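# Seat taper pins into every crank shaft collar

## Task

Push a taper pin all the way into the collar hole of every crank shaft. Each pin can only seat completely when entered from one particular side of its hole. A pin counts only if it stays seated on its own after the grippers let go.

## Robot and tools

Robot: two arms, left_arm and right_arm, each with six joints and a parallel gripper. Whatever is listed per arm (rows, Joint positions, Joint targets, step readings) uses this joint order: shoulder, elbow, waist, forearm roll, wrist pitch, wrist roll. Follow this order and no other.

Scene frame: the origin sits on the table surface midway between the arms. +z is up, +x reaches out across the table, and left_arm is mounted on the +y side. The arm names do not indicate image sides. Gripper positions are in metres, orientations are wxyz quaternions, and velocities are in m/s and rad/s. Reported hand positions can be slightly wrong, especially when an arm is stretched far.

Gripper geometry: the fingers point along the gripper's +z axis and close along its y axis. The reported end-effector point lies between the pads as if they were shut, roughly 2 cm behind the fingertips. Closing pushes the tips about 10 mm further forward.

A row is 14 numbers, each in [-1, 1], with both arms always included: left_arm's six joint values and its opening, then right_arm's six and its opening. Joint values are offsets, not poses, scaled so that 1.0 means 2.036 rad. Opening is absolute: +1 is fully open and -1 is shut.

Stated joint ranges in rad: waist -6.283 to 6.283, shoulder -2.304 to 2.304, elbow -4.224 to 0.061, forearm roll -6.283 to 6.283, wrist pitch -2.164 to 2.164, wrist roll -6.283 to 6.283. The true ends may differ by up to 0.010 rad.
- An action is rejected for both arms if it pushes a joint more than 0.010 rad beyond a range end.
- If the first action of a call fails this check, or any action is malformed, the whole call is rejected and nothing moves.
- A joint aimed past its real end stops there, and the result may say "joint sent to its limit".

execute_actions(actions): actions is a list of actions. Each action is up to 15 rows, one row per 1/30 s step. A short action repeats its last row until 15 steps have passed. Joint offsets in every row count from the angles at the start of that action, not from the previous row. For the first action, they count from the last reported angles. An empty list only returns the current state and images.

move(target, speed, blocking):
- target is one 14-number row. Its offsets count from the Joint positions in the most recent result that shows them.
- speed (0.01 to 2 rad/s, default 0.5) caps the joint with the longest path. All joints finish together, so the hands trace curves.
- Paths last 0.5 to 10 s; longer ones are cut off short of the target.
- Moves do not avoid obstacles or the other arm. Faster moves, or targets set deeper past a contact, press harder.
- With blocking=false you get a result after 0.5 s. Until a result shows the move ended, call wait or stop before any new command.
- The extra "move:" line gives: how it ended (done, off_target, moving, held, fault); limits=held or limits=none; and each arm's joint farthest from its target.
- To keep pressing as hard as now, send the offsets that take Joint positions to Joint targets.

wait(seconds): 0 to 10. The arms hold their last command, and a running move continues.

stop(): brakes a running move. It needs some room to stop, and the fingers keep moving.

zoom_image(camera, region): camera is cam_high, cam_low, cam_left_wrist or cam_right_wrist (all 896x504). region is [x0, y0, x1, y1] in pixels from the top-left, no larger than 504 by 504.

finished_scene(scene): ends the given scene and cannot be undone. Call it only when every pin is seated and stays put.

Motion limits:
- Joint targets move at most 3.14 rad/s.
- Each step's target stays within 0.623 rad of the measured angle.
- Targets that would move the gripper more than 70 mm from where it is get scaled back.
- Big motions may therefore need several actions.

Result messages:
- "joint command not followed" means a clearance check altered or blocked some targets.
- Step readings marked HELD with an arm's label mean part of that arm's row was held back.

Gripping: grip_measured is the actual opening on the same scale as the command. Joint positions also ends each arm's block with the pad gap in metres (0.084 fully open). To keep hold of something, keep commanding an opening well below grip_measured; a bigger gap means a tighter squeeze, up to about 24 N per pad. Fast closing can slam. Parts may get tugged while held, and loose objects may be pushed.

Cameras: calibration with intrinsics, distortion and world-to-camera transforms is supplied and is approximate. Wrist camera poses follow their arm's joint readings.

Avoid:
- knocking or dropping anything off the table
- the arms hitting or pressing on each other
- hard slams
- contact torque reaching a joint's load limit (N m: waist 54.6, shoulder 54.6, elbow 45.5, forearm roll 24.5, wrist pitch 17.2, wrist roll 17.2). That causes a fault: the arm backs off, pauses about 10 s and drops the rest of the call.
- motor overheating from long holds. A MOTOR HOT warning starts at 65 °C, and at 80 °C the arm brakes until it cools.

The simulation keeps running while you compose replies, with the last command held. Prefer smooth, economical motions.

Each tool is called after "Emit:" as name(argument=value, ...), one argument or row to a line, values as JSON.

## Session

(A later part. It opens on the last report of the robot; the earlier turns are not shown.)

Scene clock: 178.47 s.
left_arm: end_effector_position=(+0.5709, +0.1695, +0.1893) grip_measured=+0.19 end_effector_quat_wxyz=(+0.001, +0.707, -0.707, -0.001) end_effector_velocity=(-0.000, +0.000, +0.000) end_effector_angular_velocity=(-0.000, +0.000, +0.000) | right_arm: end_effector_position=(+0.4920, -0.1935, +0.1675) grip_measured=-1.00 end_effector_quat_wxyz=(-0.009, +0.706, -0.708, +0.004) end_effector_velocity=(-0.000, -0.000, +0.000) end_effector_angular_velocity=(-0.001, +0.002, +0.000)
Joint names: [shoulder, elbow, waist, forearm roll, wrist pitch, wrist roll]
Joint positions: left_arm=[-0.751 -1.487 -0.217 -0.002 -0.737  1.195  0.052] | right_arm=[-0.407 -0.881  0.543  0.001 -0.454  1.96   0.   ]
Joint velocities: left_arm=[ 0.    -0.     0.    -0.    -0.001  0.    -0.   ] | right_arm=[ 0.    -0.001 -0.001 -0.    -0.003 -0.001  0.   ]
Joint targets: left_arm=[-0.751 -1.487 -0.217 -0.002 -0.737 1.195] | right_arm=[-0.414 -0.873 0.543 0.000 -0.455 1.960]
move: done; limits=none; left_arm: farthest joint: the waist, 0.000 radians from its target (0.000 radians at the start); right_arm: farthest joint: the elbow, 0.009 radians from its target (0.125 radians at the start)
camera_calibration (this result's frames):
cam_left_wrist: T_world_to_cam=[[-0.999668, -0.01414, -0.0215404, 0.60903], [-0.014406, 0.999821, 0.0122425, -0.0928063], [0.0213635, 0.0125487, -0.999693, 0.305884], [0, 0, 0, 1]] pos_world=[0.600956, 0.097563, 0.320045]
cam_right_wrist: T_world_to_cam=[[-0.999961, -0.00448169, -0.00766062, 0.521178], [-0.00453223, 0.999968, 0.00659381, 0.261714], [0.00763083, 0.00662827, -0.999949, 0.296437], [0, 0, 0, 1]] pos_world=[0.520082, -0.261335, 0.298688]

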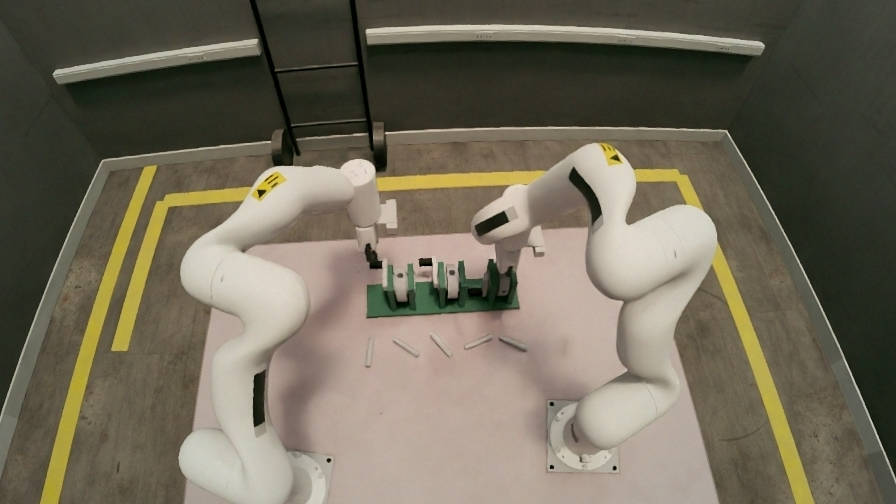

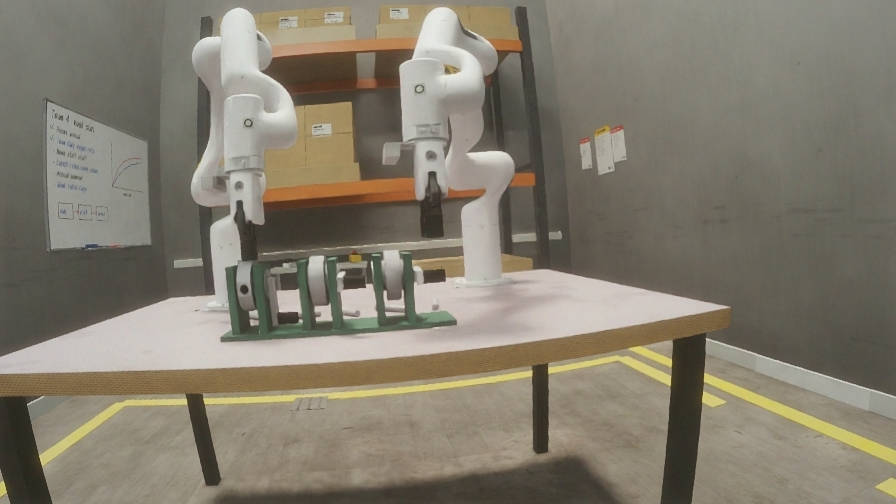

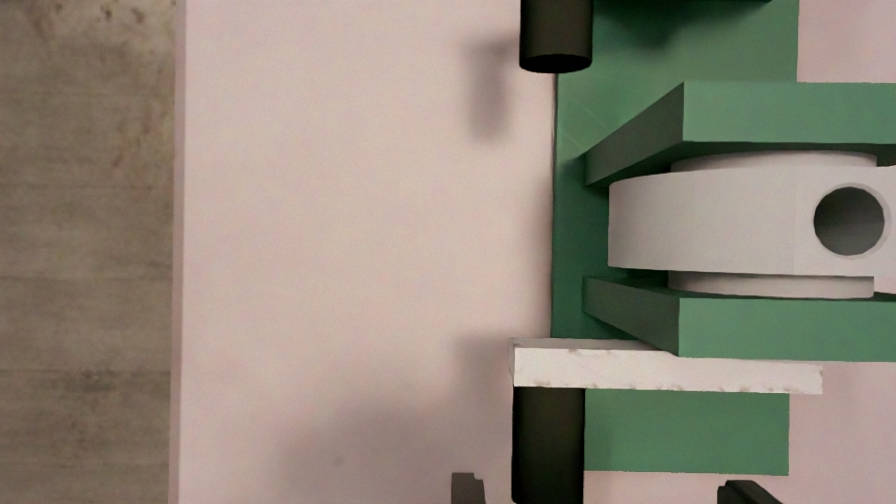

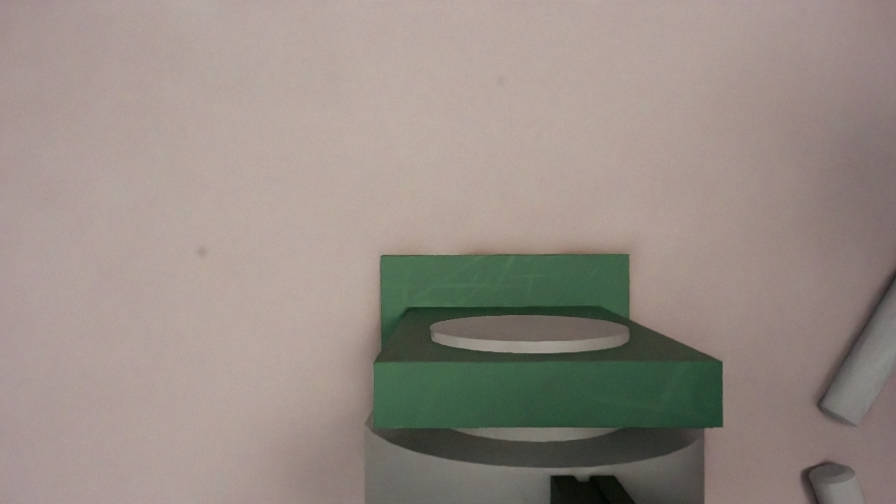

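Emit:
move(
  target=[0,0,0,0,0,0,0.2,0.015,0,0,0,-0.015,0,-1],
  speed=0.2,
)

Emit:
move(
  target=[0,0,0,0,0,0,0.2,-0.034,-0.061,-0.0157,0,-0.037,-0.0157,-1],
  speed=0.3,
)

Emit:
move(
  target=[0,0,0,0,0,0,0.2,-0.0235,0.0048,0,0,0.0283,0,-1],
  speed=0.1,
)

Emit:
move(
  target=[0,0,0,0,0,0,0.2,0.040,0.0612,0.0157,0,0.021,0.0157,-1],
  speed=0.08,
)

Scene clock: 197.33 s.
left_arm: end_effector_position=(+0.5709, +0.1695, +0.1893) grip_measured=+0.19 end_effector_quat_wxyz=(+0.001, +0.707, -0.707, -0.001) end_effector_velocity=(+0.000, -0.000, +0.000) end_effector_angular_velocity=(-0.000, -0.002, -0.001) | right_arm: end_effector_position=(+0.4904, -0.1942, +0.1820) grip_measured=-1.00 end_effector_quat_wxyz=(-0.009, +0.706, -0.708, +0.004) end_effector_velocity=(+0.001, +0.001, +0.001) end_effector_angular_velocity=(+0.001, -0.003, +0.001)
Joint names: [shoulder, elbow, waist, forearm roll, wrist pitch, wrist roll]
Joint positions: left_arm=[-0.751 -1.487 -0.217 -0.002 -0.737  1.195  0.052] | right_arm=[-0.376 -0.881  0.543  0.001 -0.485  1.96   0.   ]
Joint velocities: left_arm=[ 0.    -0.    -0.     0.001  0.001 -0.    -0.   ] | right_arm=[ 0.001 -0.002  0.001 -0.     0.     0.001  0.   ]
Joint targets: left_arm=[-0.751 -1.487 -0.217 -0.002 -0.737 1.195] | right_arm=[-0.376 -0.881 0.543 0.001 -0.485 1.960]
move: done; limits=none; left_arm: farthest joint: the waist, 0.000 radians from its target (0.000 radians at the start); right_arm: farthest joint: the waist, 0.000 radians from its target (0.000 radians at the start)
camera_calibration (this result's frames):
cam_left_wrist: T_world_to_cam=[[-0.999668, -0.0141401, -0.0215405, 0.60903], [-0.014406, 0.999821, 0.0122424, -0.0928063], [0.0213635, 0.0125487, -0.999693, 0.305884], [0, 0, 0, 1]] pos_world=[0.600956, 0.097563, 0.320045]
cam_right_wrist: T_world_to_cam=[[-0.999963, -0.00449414, -0.00732326, 0.519545], [-0.00454163, 0.999969, 0.00648035, 0.262311], [0.00729391, 0.00651337, -0.999952, 0.31114], [0, 0, 0, 1]] pos_world=[0.518448, -0.261994, 0.31323]

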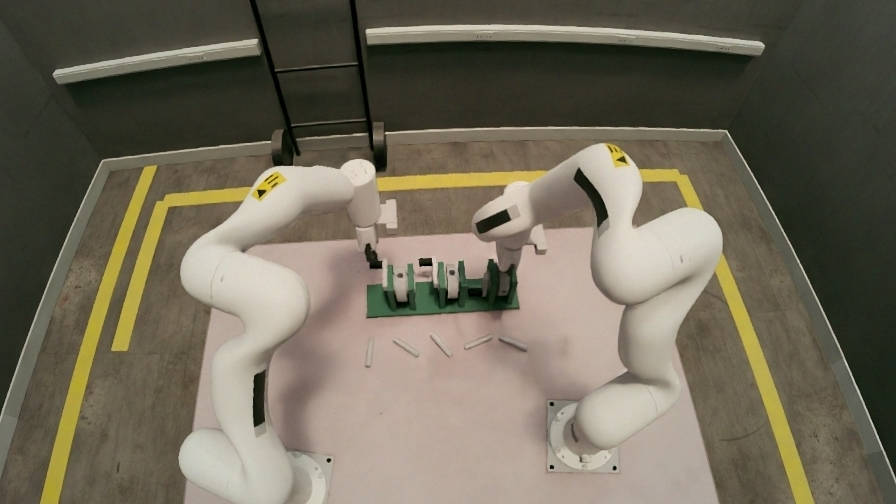

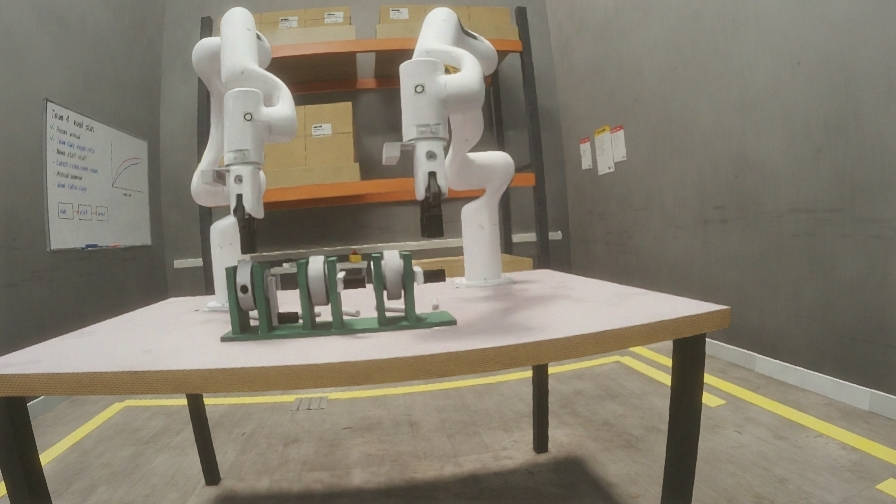

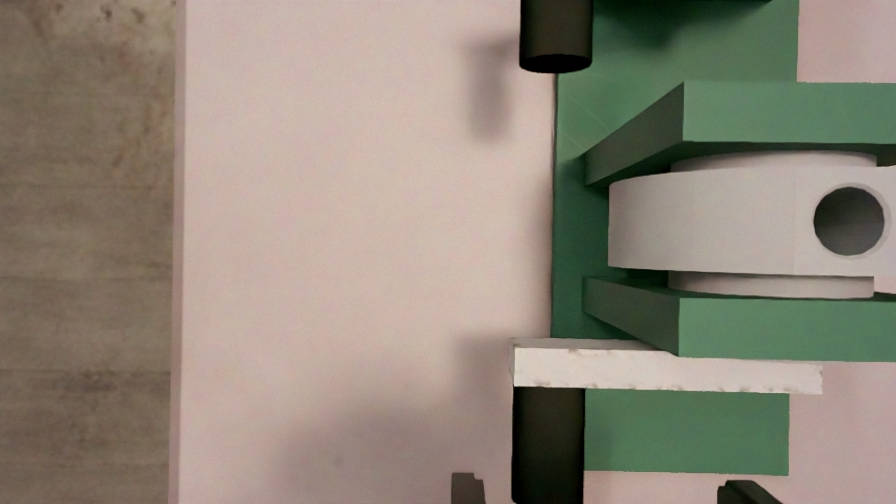

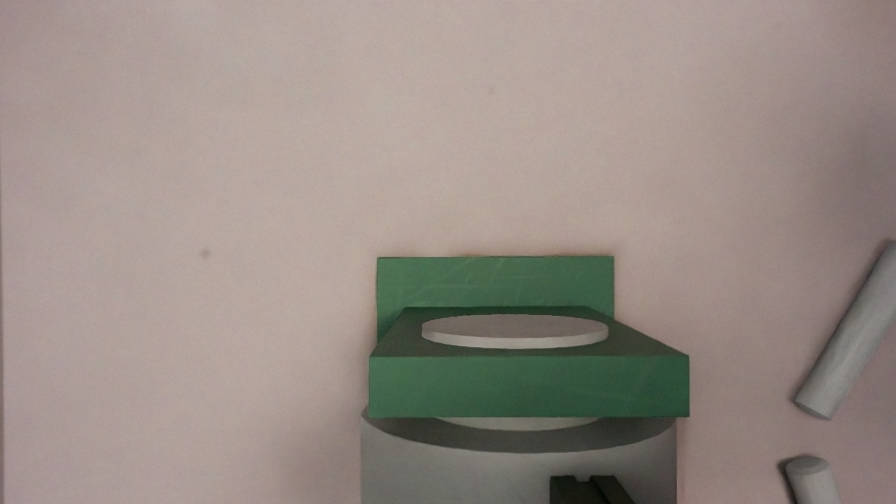

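Scene clock: 198.13 s.
left_arm: end_effector_position=(+0.5709, +0.1695, +0.1893) grip_measured=+0.19 end_effector_quat_wxyz=(+0.001, +0.707, -0.707, -0.001) end_effector_velocity=(+0.000, +0.000, +0.000) end_effector_angular_velocity=(+0.000, -0.000, -0.001) | right_arm: end_effector_position=(+0.5294, -0.1962, +0.1901) grip_measured=-1.00 end_effector_quat_wxyz=(+0.000, +0.706, -0.708, -0.000) end_effector_velocity=(+0.000, +0.000, +0.000) end_effector_angular_velocity=(+0.000, -0.001, -0.000)
Joint names: [shoulder, elbow, waist, forearm roll, wrist pitch, wrist roll]
Joint positions: left_arm=[-0.751 -1.487 -0.217 -0.002 -0.737  1.195  0.052] | right_arm=[-0.445 -1.005  0.512  0.001 -0.56   1.928  0.   ]
Joint velocities: left_arm=[ 0.     0.    -0.     0.001  0.     0.     0.   ] | right_arm=[-0.    -0.001  0.    -0.    -0.     0.     0.   ]
Joint targets: left_arm=[-0.751 -1.487 -0.217 -0.002 -0.737 1.195] | right_arm=[-0.445 -1.005 0.511 0.001 -0.560 1.928]
move: done; limits=none; left_arm: farthest joint: the waist, 0.000 radians from its target (0.000 radians at the start); right_arm: farthest joint: the waist, 0.000 radians from its target (0.032 radians at the start)
camera_calibration (this result's frames):
cam_left_wrist: T_world_to_cam=[[-0.999668, -0.0141401, -0.0215406, 0.60903], [-0.0144061, 0.999821, 0.0122424, -0.0928062], [0.0213636, 0.0125486, -0.999693, 0.305884], [0, 0, 0, 1]] pos_world=[0.600956, 0.097563, 0.320045]
cam_right_wrist: T_world_to_cam=[[-0.999921, -0.00458133, 0.0116778, 0.554961], [-0.00459452, 0.999989, -0.0011027, 0.26592], [-0.0116726, -0.00115627, -0.999931, 0.327551], [0, 0, 0, 1]] pos_world=[0.559962, -0.262996, 0.321341]

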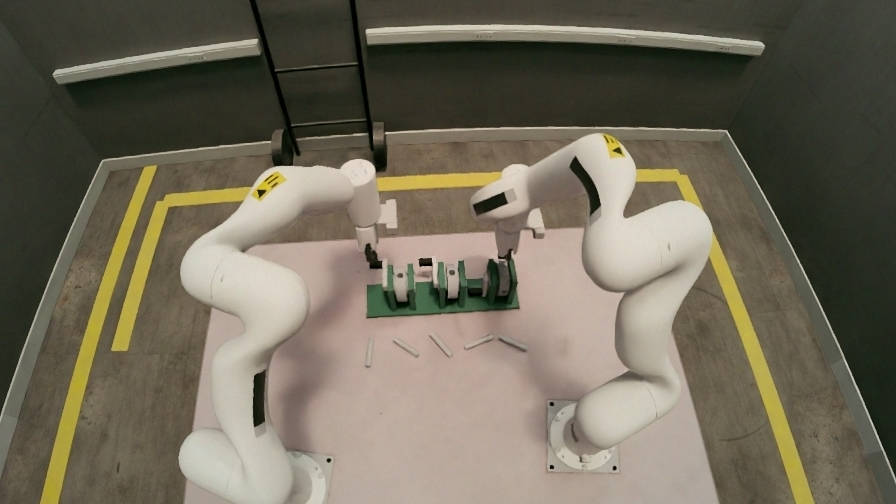

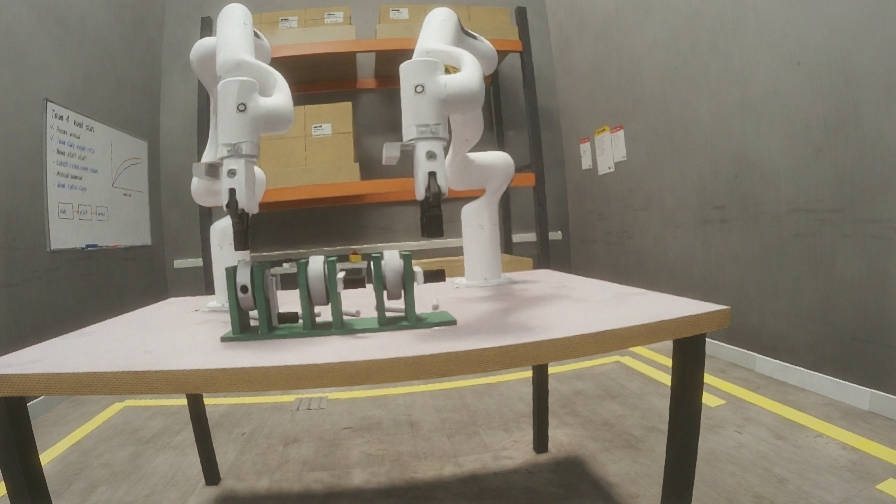

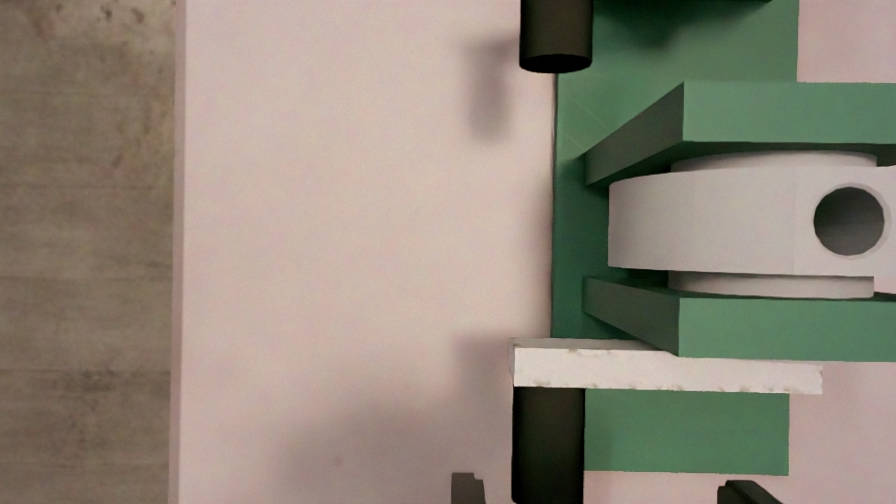

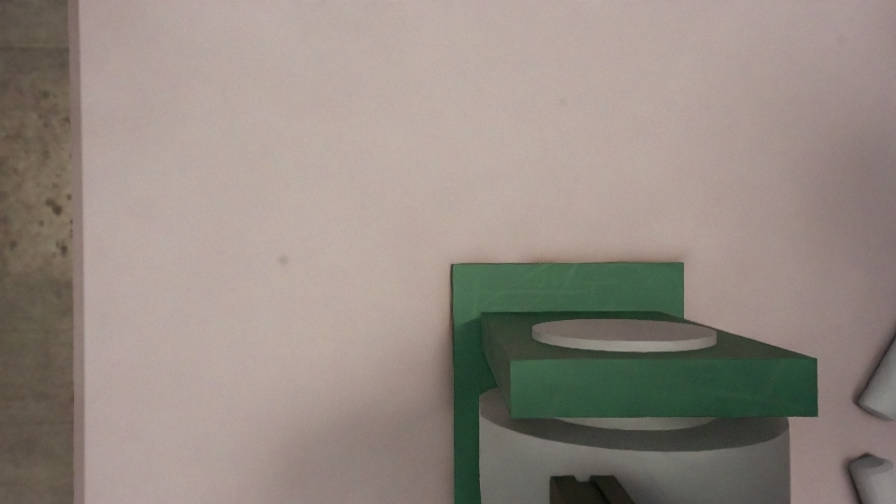

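Scene clock: 199.00 s.
left_arm: end_effector_position=(+0.5709, +0.1695, +0.1893) grip_measured=+0.19 end_effector_quat_wxyz=(+0.001, +0.707, -0.707, -0.001) end_effector_velocity=(-0.000, -0.000, +0.000) end_effector_angular_velocity=(+0.000, +0.000, -0.001) | right_arm: end_effector_position=(+0.5302, -0.1960, +0.1627) grip_measured=-1.00 end_effector_quat_wxyz=(-0.001, +0.706, -0.708, +0.000) end_effector_velocity=(-0.001, +0.000, -0.001) end_effector_angular_velocity=(-0.000, +0.000, +0.001)
Joint names: [shoulder, elbow, waist, forearm roll, wrist pitch, wrist roll]
Joint positions: left_arm=[-0.751 -1.487 -0.217 -0.002 -0.737  1.195  0.052] | right_arm=[-0.492 -0.997  0.511  0.    -0.502  1.928  0.   ]
Joint velocities: left_arm=[ 0. -0. -0.  0. -0.  0. -0.] | right_arm=[-0.001  0.002  0.001  0.     0.003 -0.     0.   ]
Joint targets: left_arm=[-0.751 -1.487 -0.217 -0.002 -0.737 1.195] | right_arm=[-0.493 -0.995 0.512 0.001 -0.503 1.928]
move: done; limits=none; left_arm: farthest joint: the waist, 0.000 radians from its target (0.000 radians at the start); right_arm: farthest joint: the waist, 0.001 radians from its target (0.000 radians at the start)
camera_calibration (this result's frames):
cam_left_wrist: T_world_to_cam=[[-0.999668, -0.0141401, -0.0215404, 0.60903], [-0.0144061, 0.999821, 0.0122425, -0.0928063], [0.0213634, 0.0125487, -0.999693, 0.305884], [0, 0, 0, 1]] pos_world=[0.600956, 0.097563, 0.320045]
cam_right_wrist: T_world_to_cam=[[-0.999948, -0.00451559, 0.00911734, 0.556573], [-0.00451848, 0.99999, -0.000296239, 0.265573], [-0.00911591, -0.00033742, -0.999958, 0.298937], [0, 0, 0, 1]] pos_world=[0.560469, -0.262956, 0.293929]

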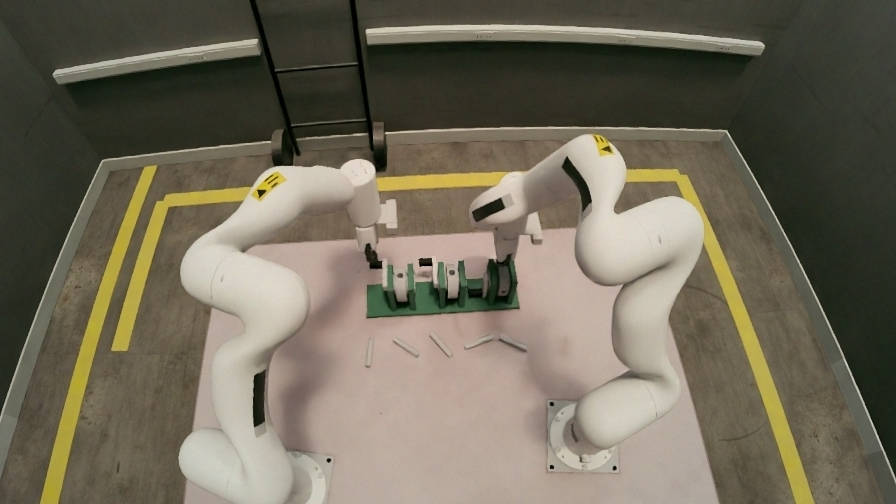

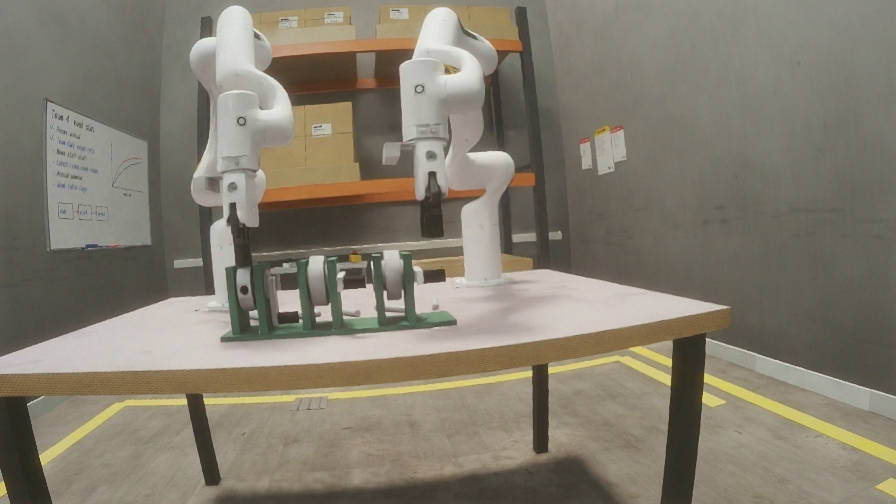

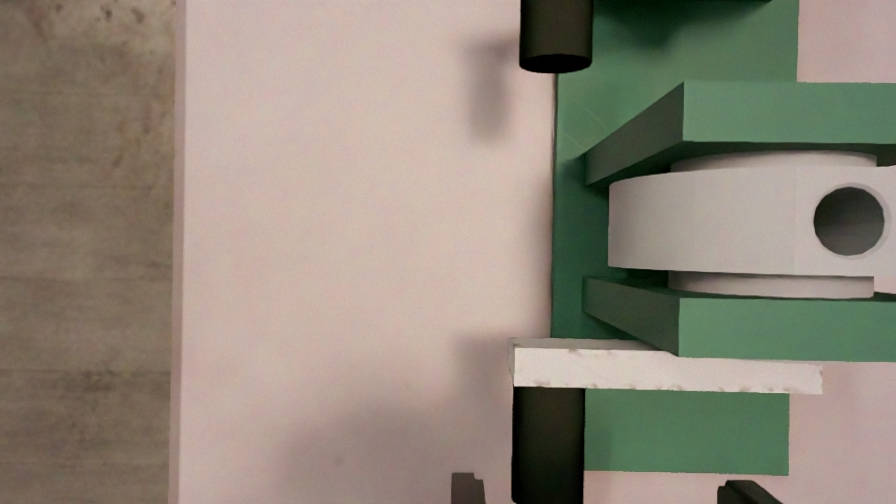

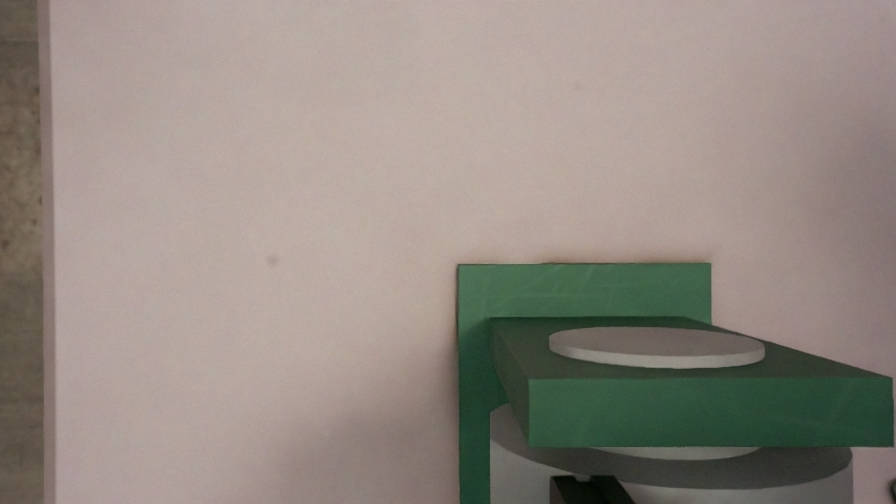

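Scene clock: 200.87 s.
left_arm: end_effector_position=(+0.5709, +0.1695, +0.1893) grip_measured=+0.19 end_effector_quat_wxyz=(+0.001, +0.707, -0.707, -0.001) end_effector_velocity=(+0.000, -0.000, +0.001) end_effector_angular_velocity=(+0.000, -0.001, -0.001) | right_arm: end_effector_position=(+0.4900, -0.1942, +0.1676) grip_measured=-1.00 end_effector_quat_wxyz=(-0.007, +0.706, -0.708, +0.003) end_effector_velocity=(-0.000, -0.001, -0.001) end_effector_angular_velocity=(-0.001, +0.001, -0.000)
Joint names: [shoulder, elbow, waist, forearm roll, wrist pitch, wrist roll]
Joint positions: left_arm=[-0.751 -1.487 -0.217 -0.002 -0.737  1.195  0.052] | right_arm=[-0.405 -0.879  0.544  0.001 -0.46   1.96   0.   ]
Joint velocities: left_arm=[ 0.001 -0.    -0.     0.001 -0.    -0.    -0.   ] | right_arm=[-0.001  0.001 -0.001 -0.001  0.     0.     0.   ]
Joint targets: left_arm=[-0.751 -1.487 -0.217 -0.002 -0.737 1.195] | right_arm=[-0.411 -0.872 0.543 0.000 -0.459 1.960]
move: done; limits=none; left_arm: farthest joint: the waist, 0.000 radians from its target (0.000 radians at the start); right_arm: farthest joint: the elbow, 0.007 radians from its target (0.124 radians at the start)
camera_calibration (this result's frames):
cam_left_wrist: T_world_to_cam=[[-0.999668, -0.0141401, -0.0215403, 0.60903], [-0.0144061, 0.999821, 0.0122425, -0.0928063], [0.0213633, 0.0125488, -0.999693, 0.305884], [0, 0, 0, 1]] pos_world=[0.600956, 0.097563, 0.320045]
cam_right_wrist: T_world_to_cam=[[-0.999987, -0.00462873, -0.00234707, 0.518231], [-0.00463927, 0.999979, 0.0045085, 0.262811], [0.00232616, 0.00451933, -0.999987, 0.298754], [0, 0, 0, 1]] pos_world=[0.518749, -0.261757, 0.298782]

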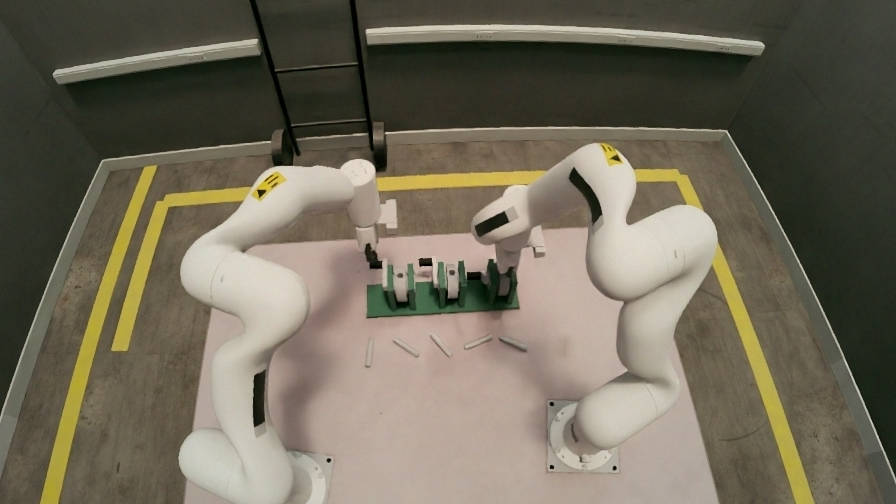

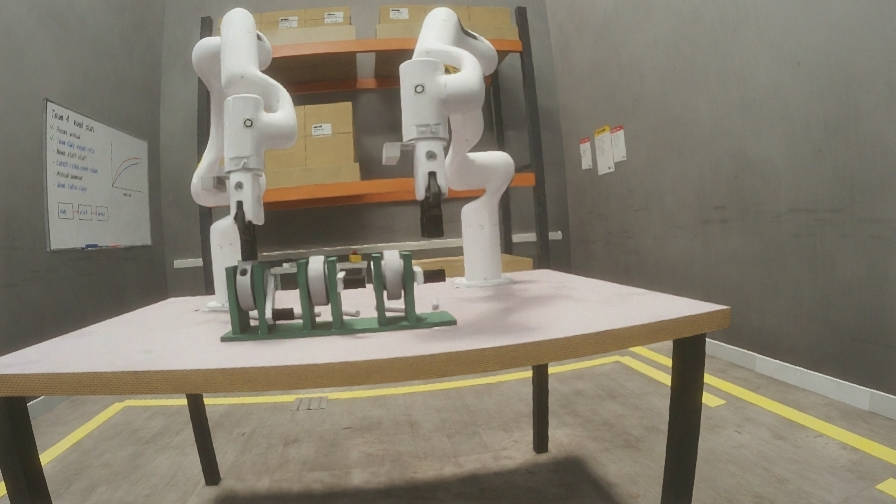

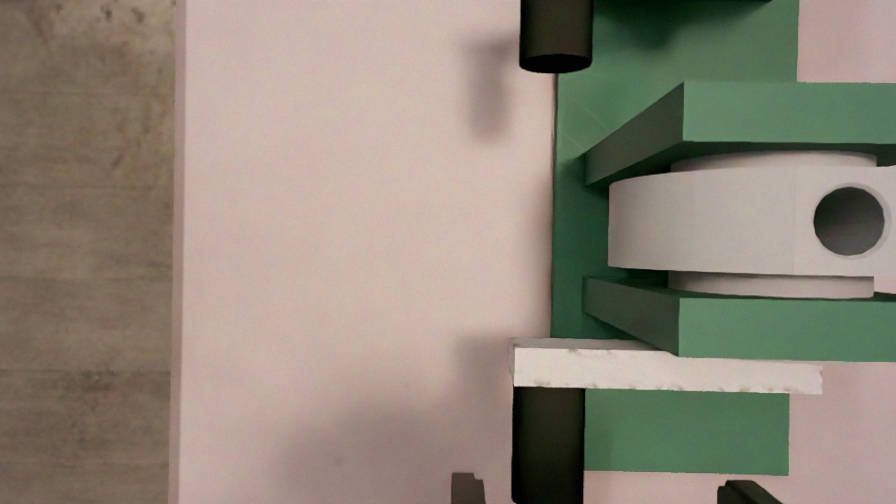

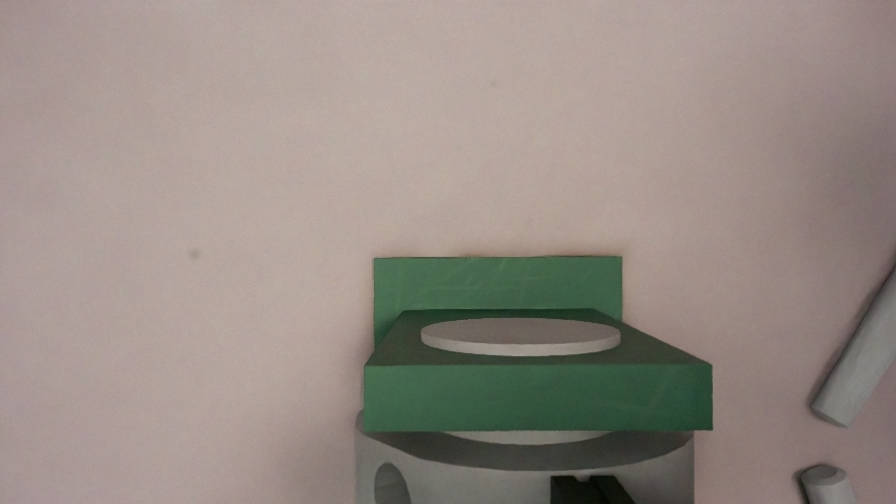

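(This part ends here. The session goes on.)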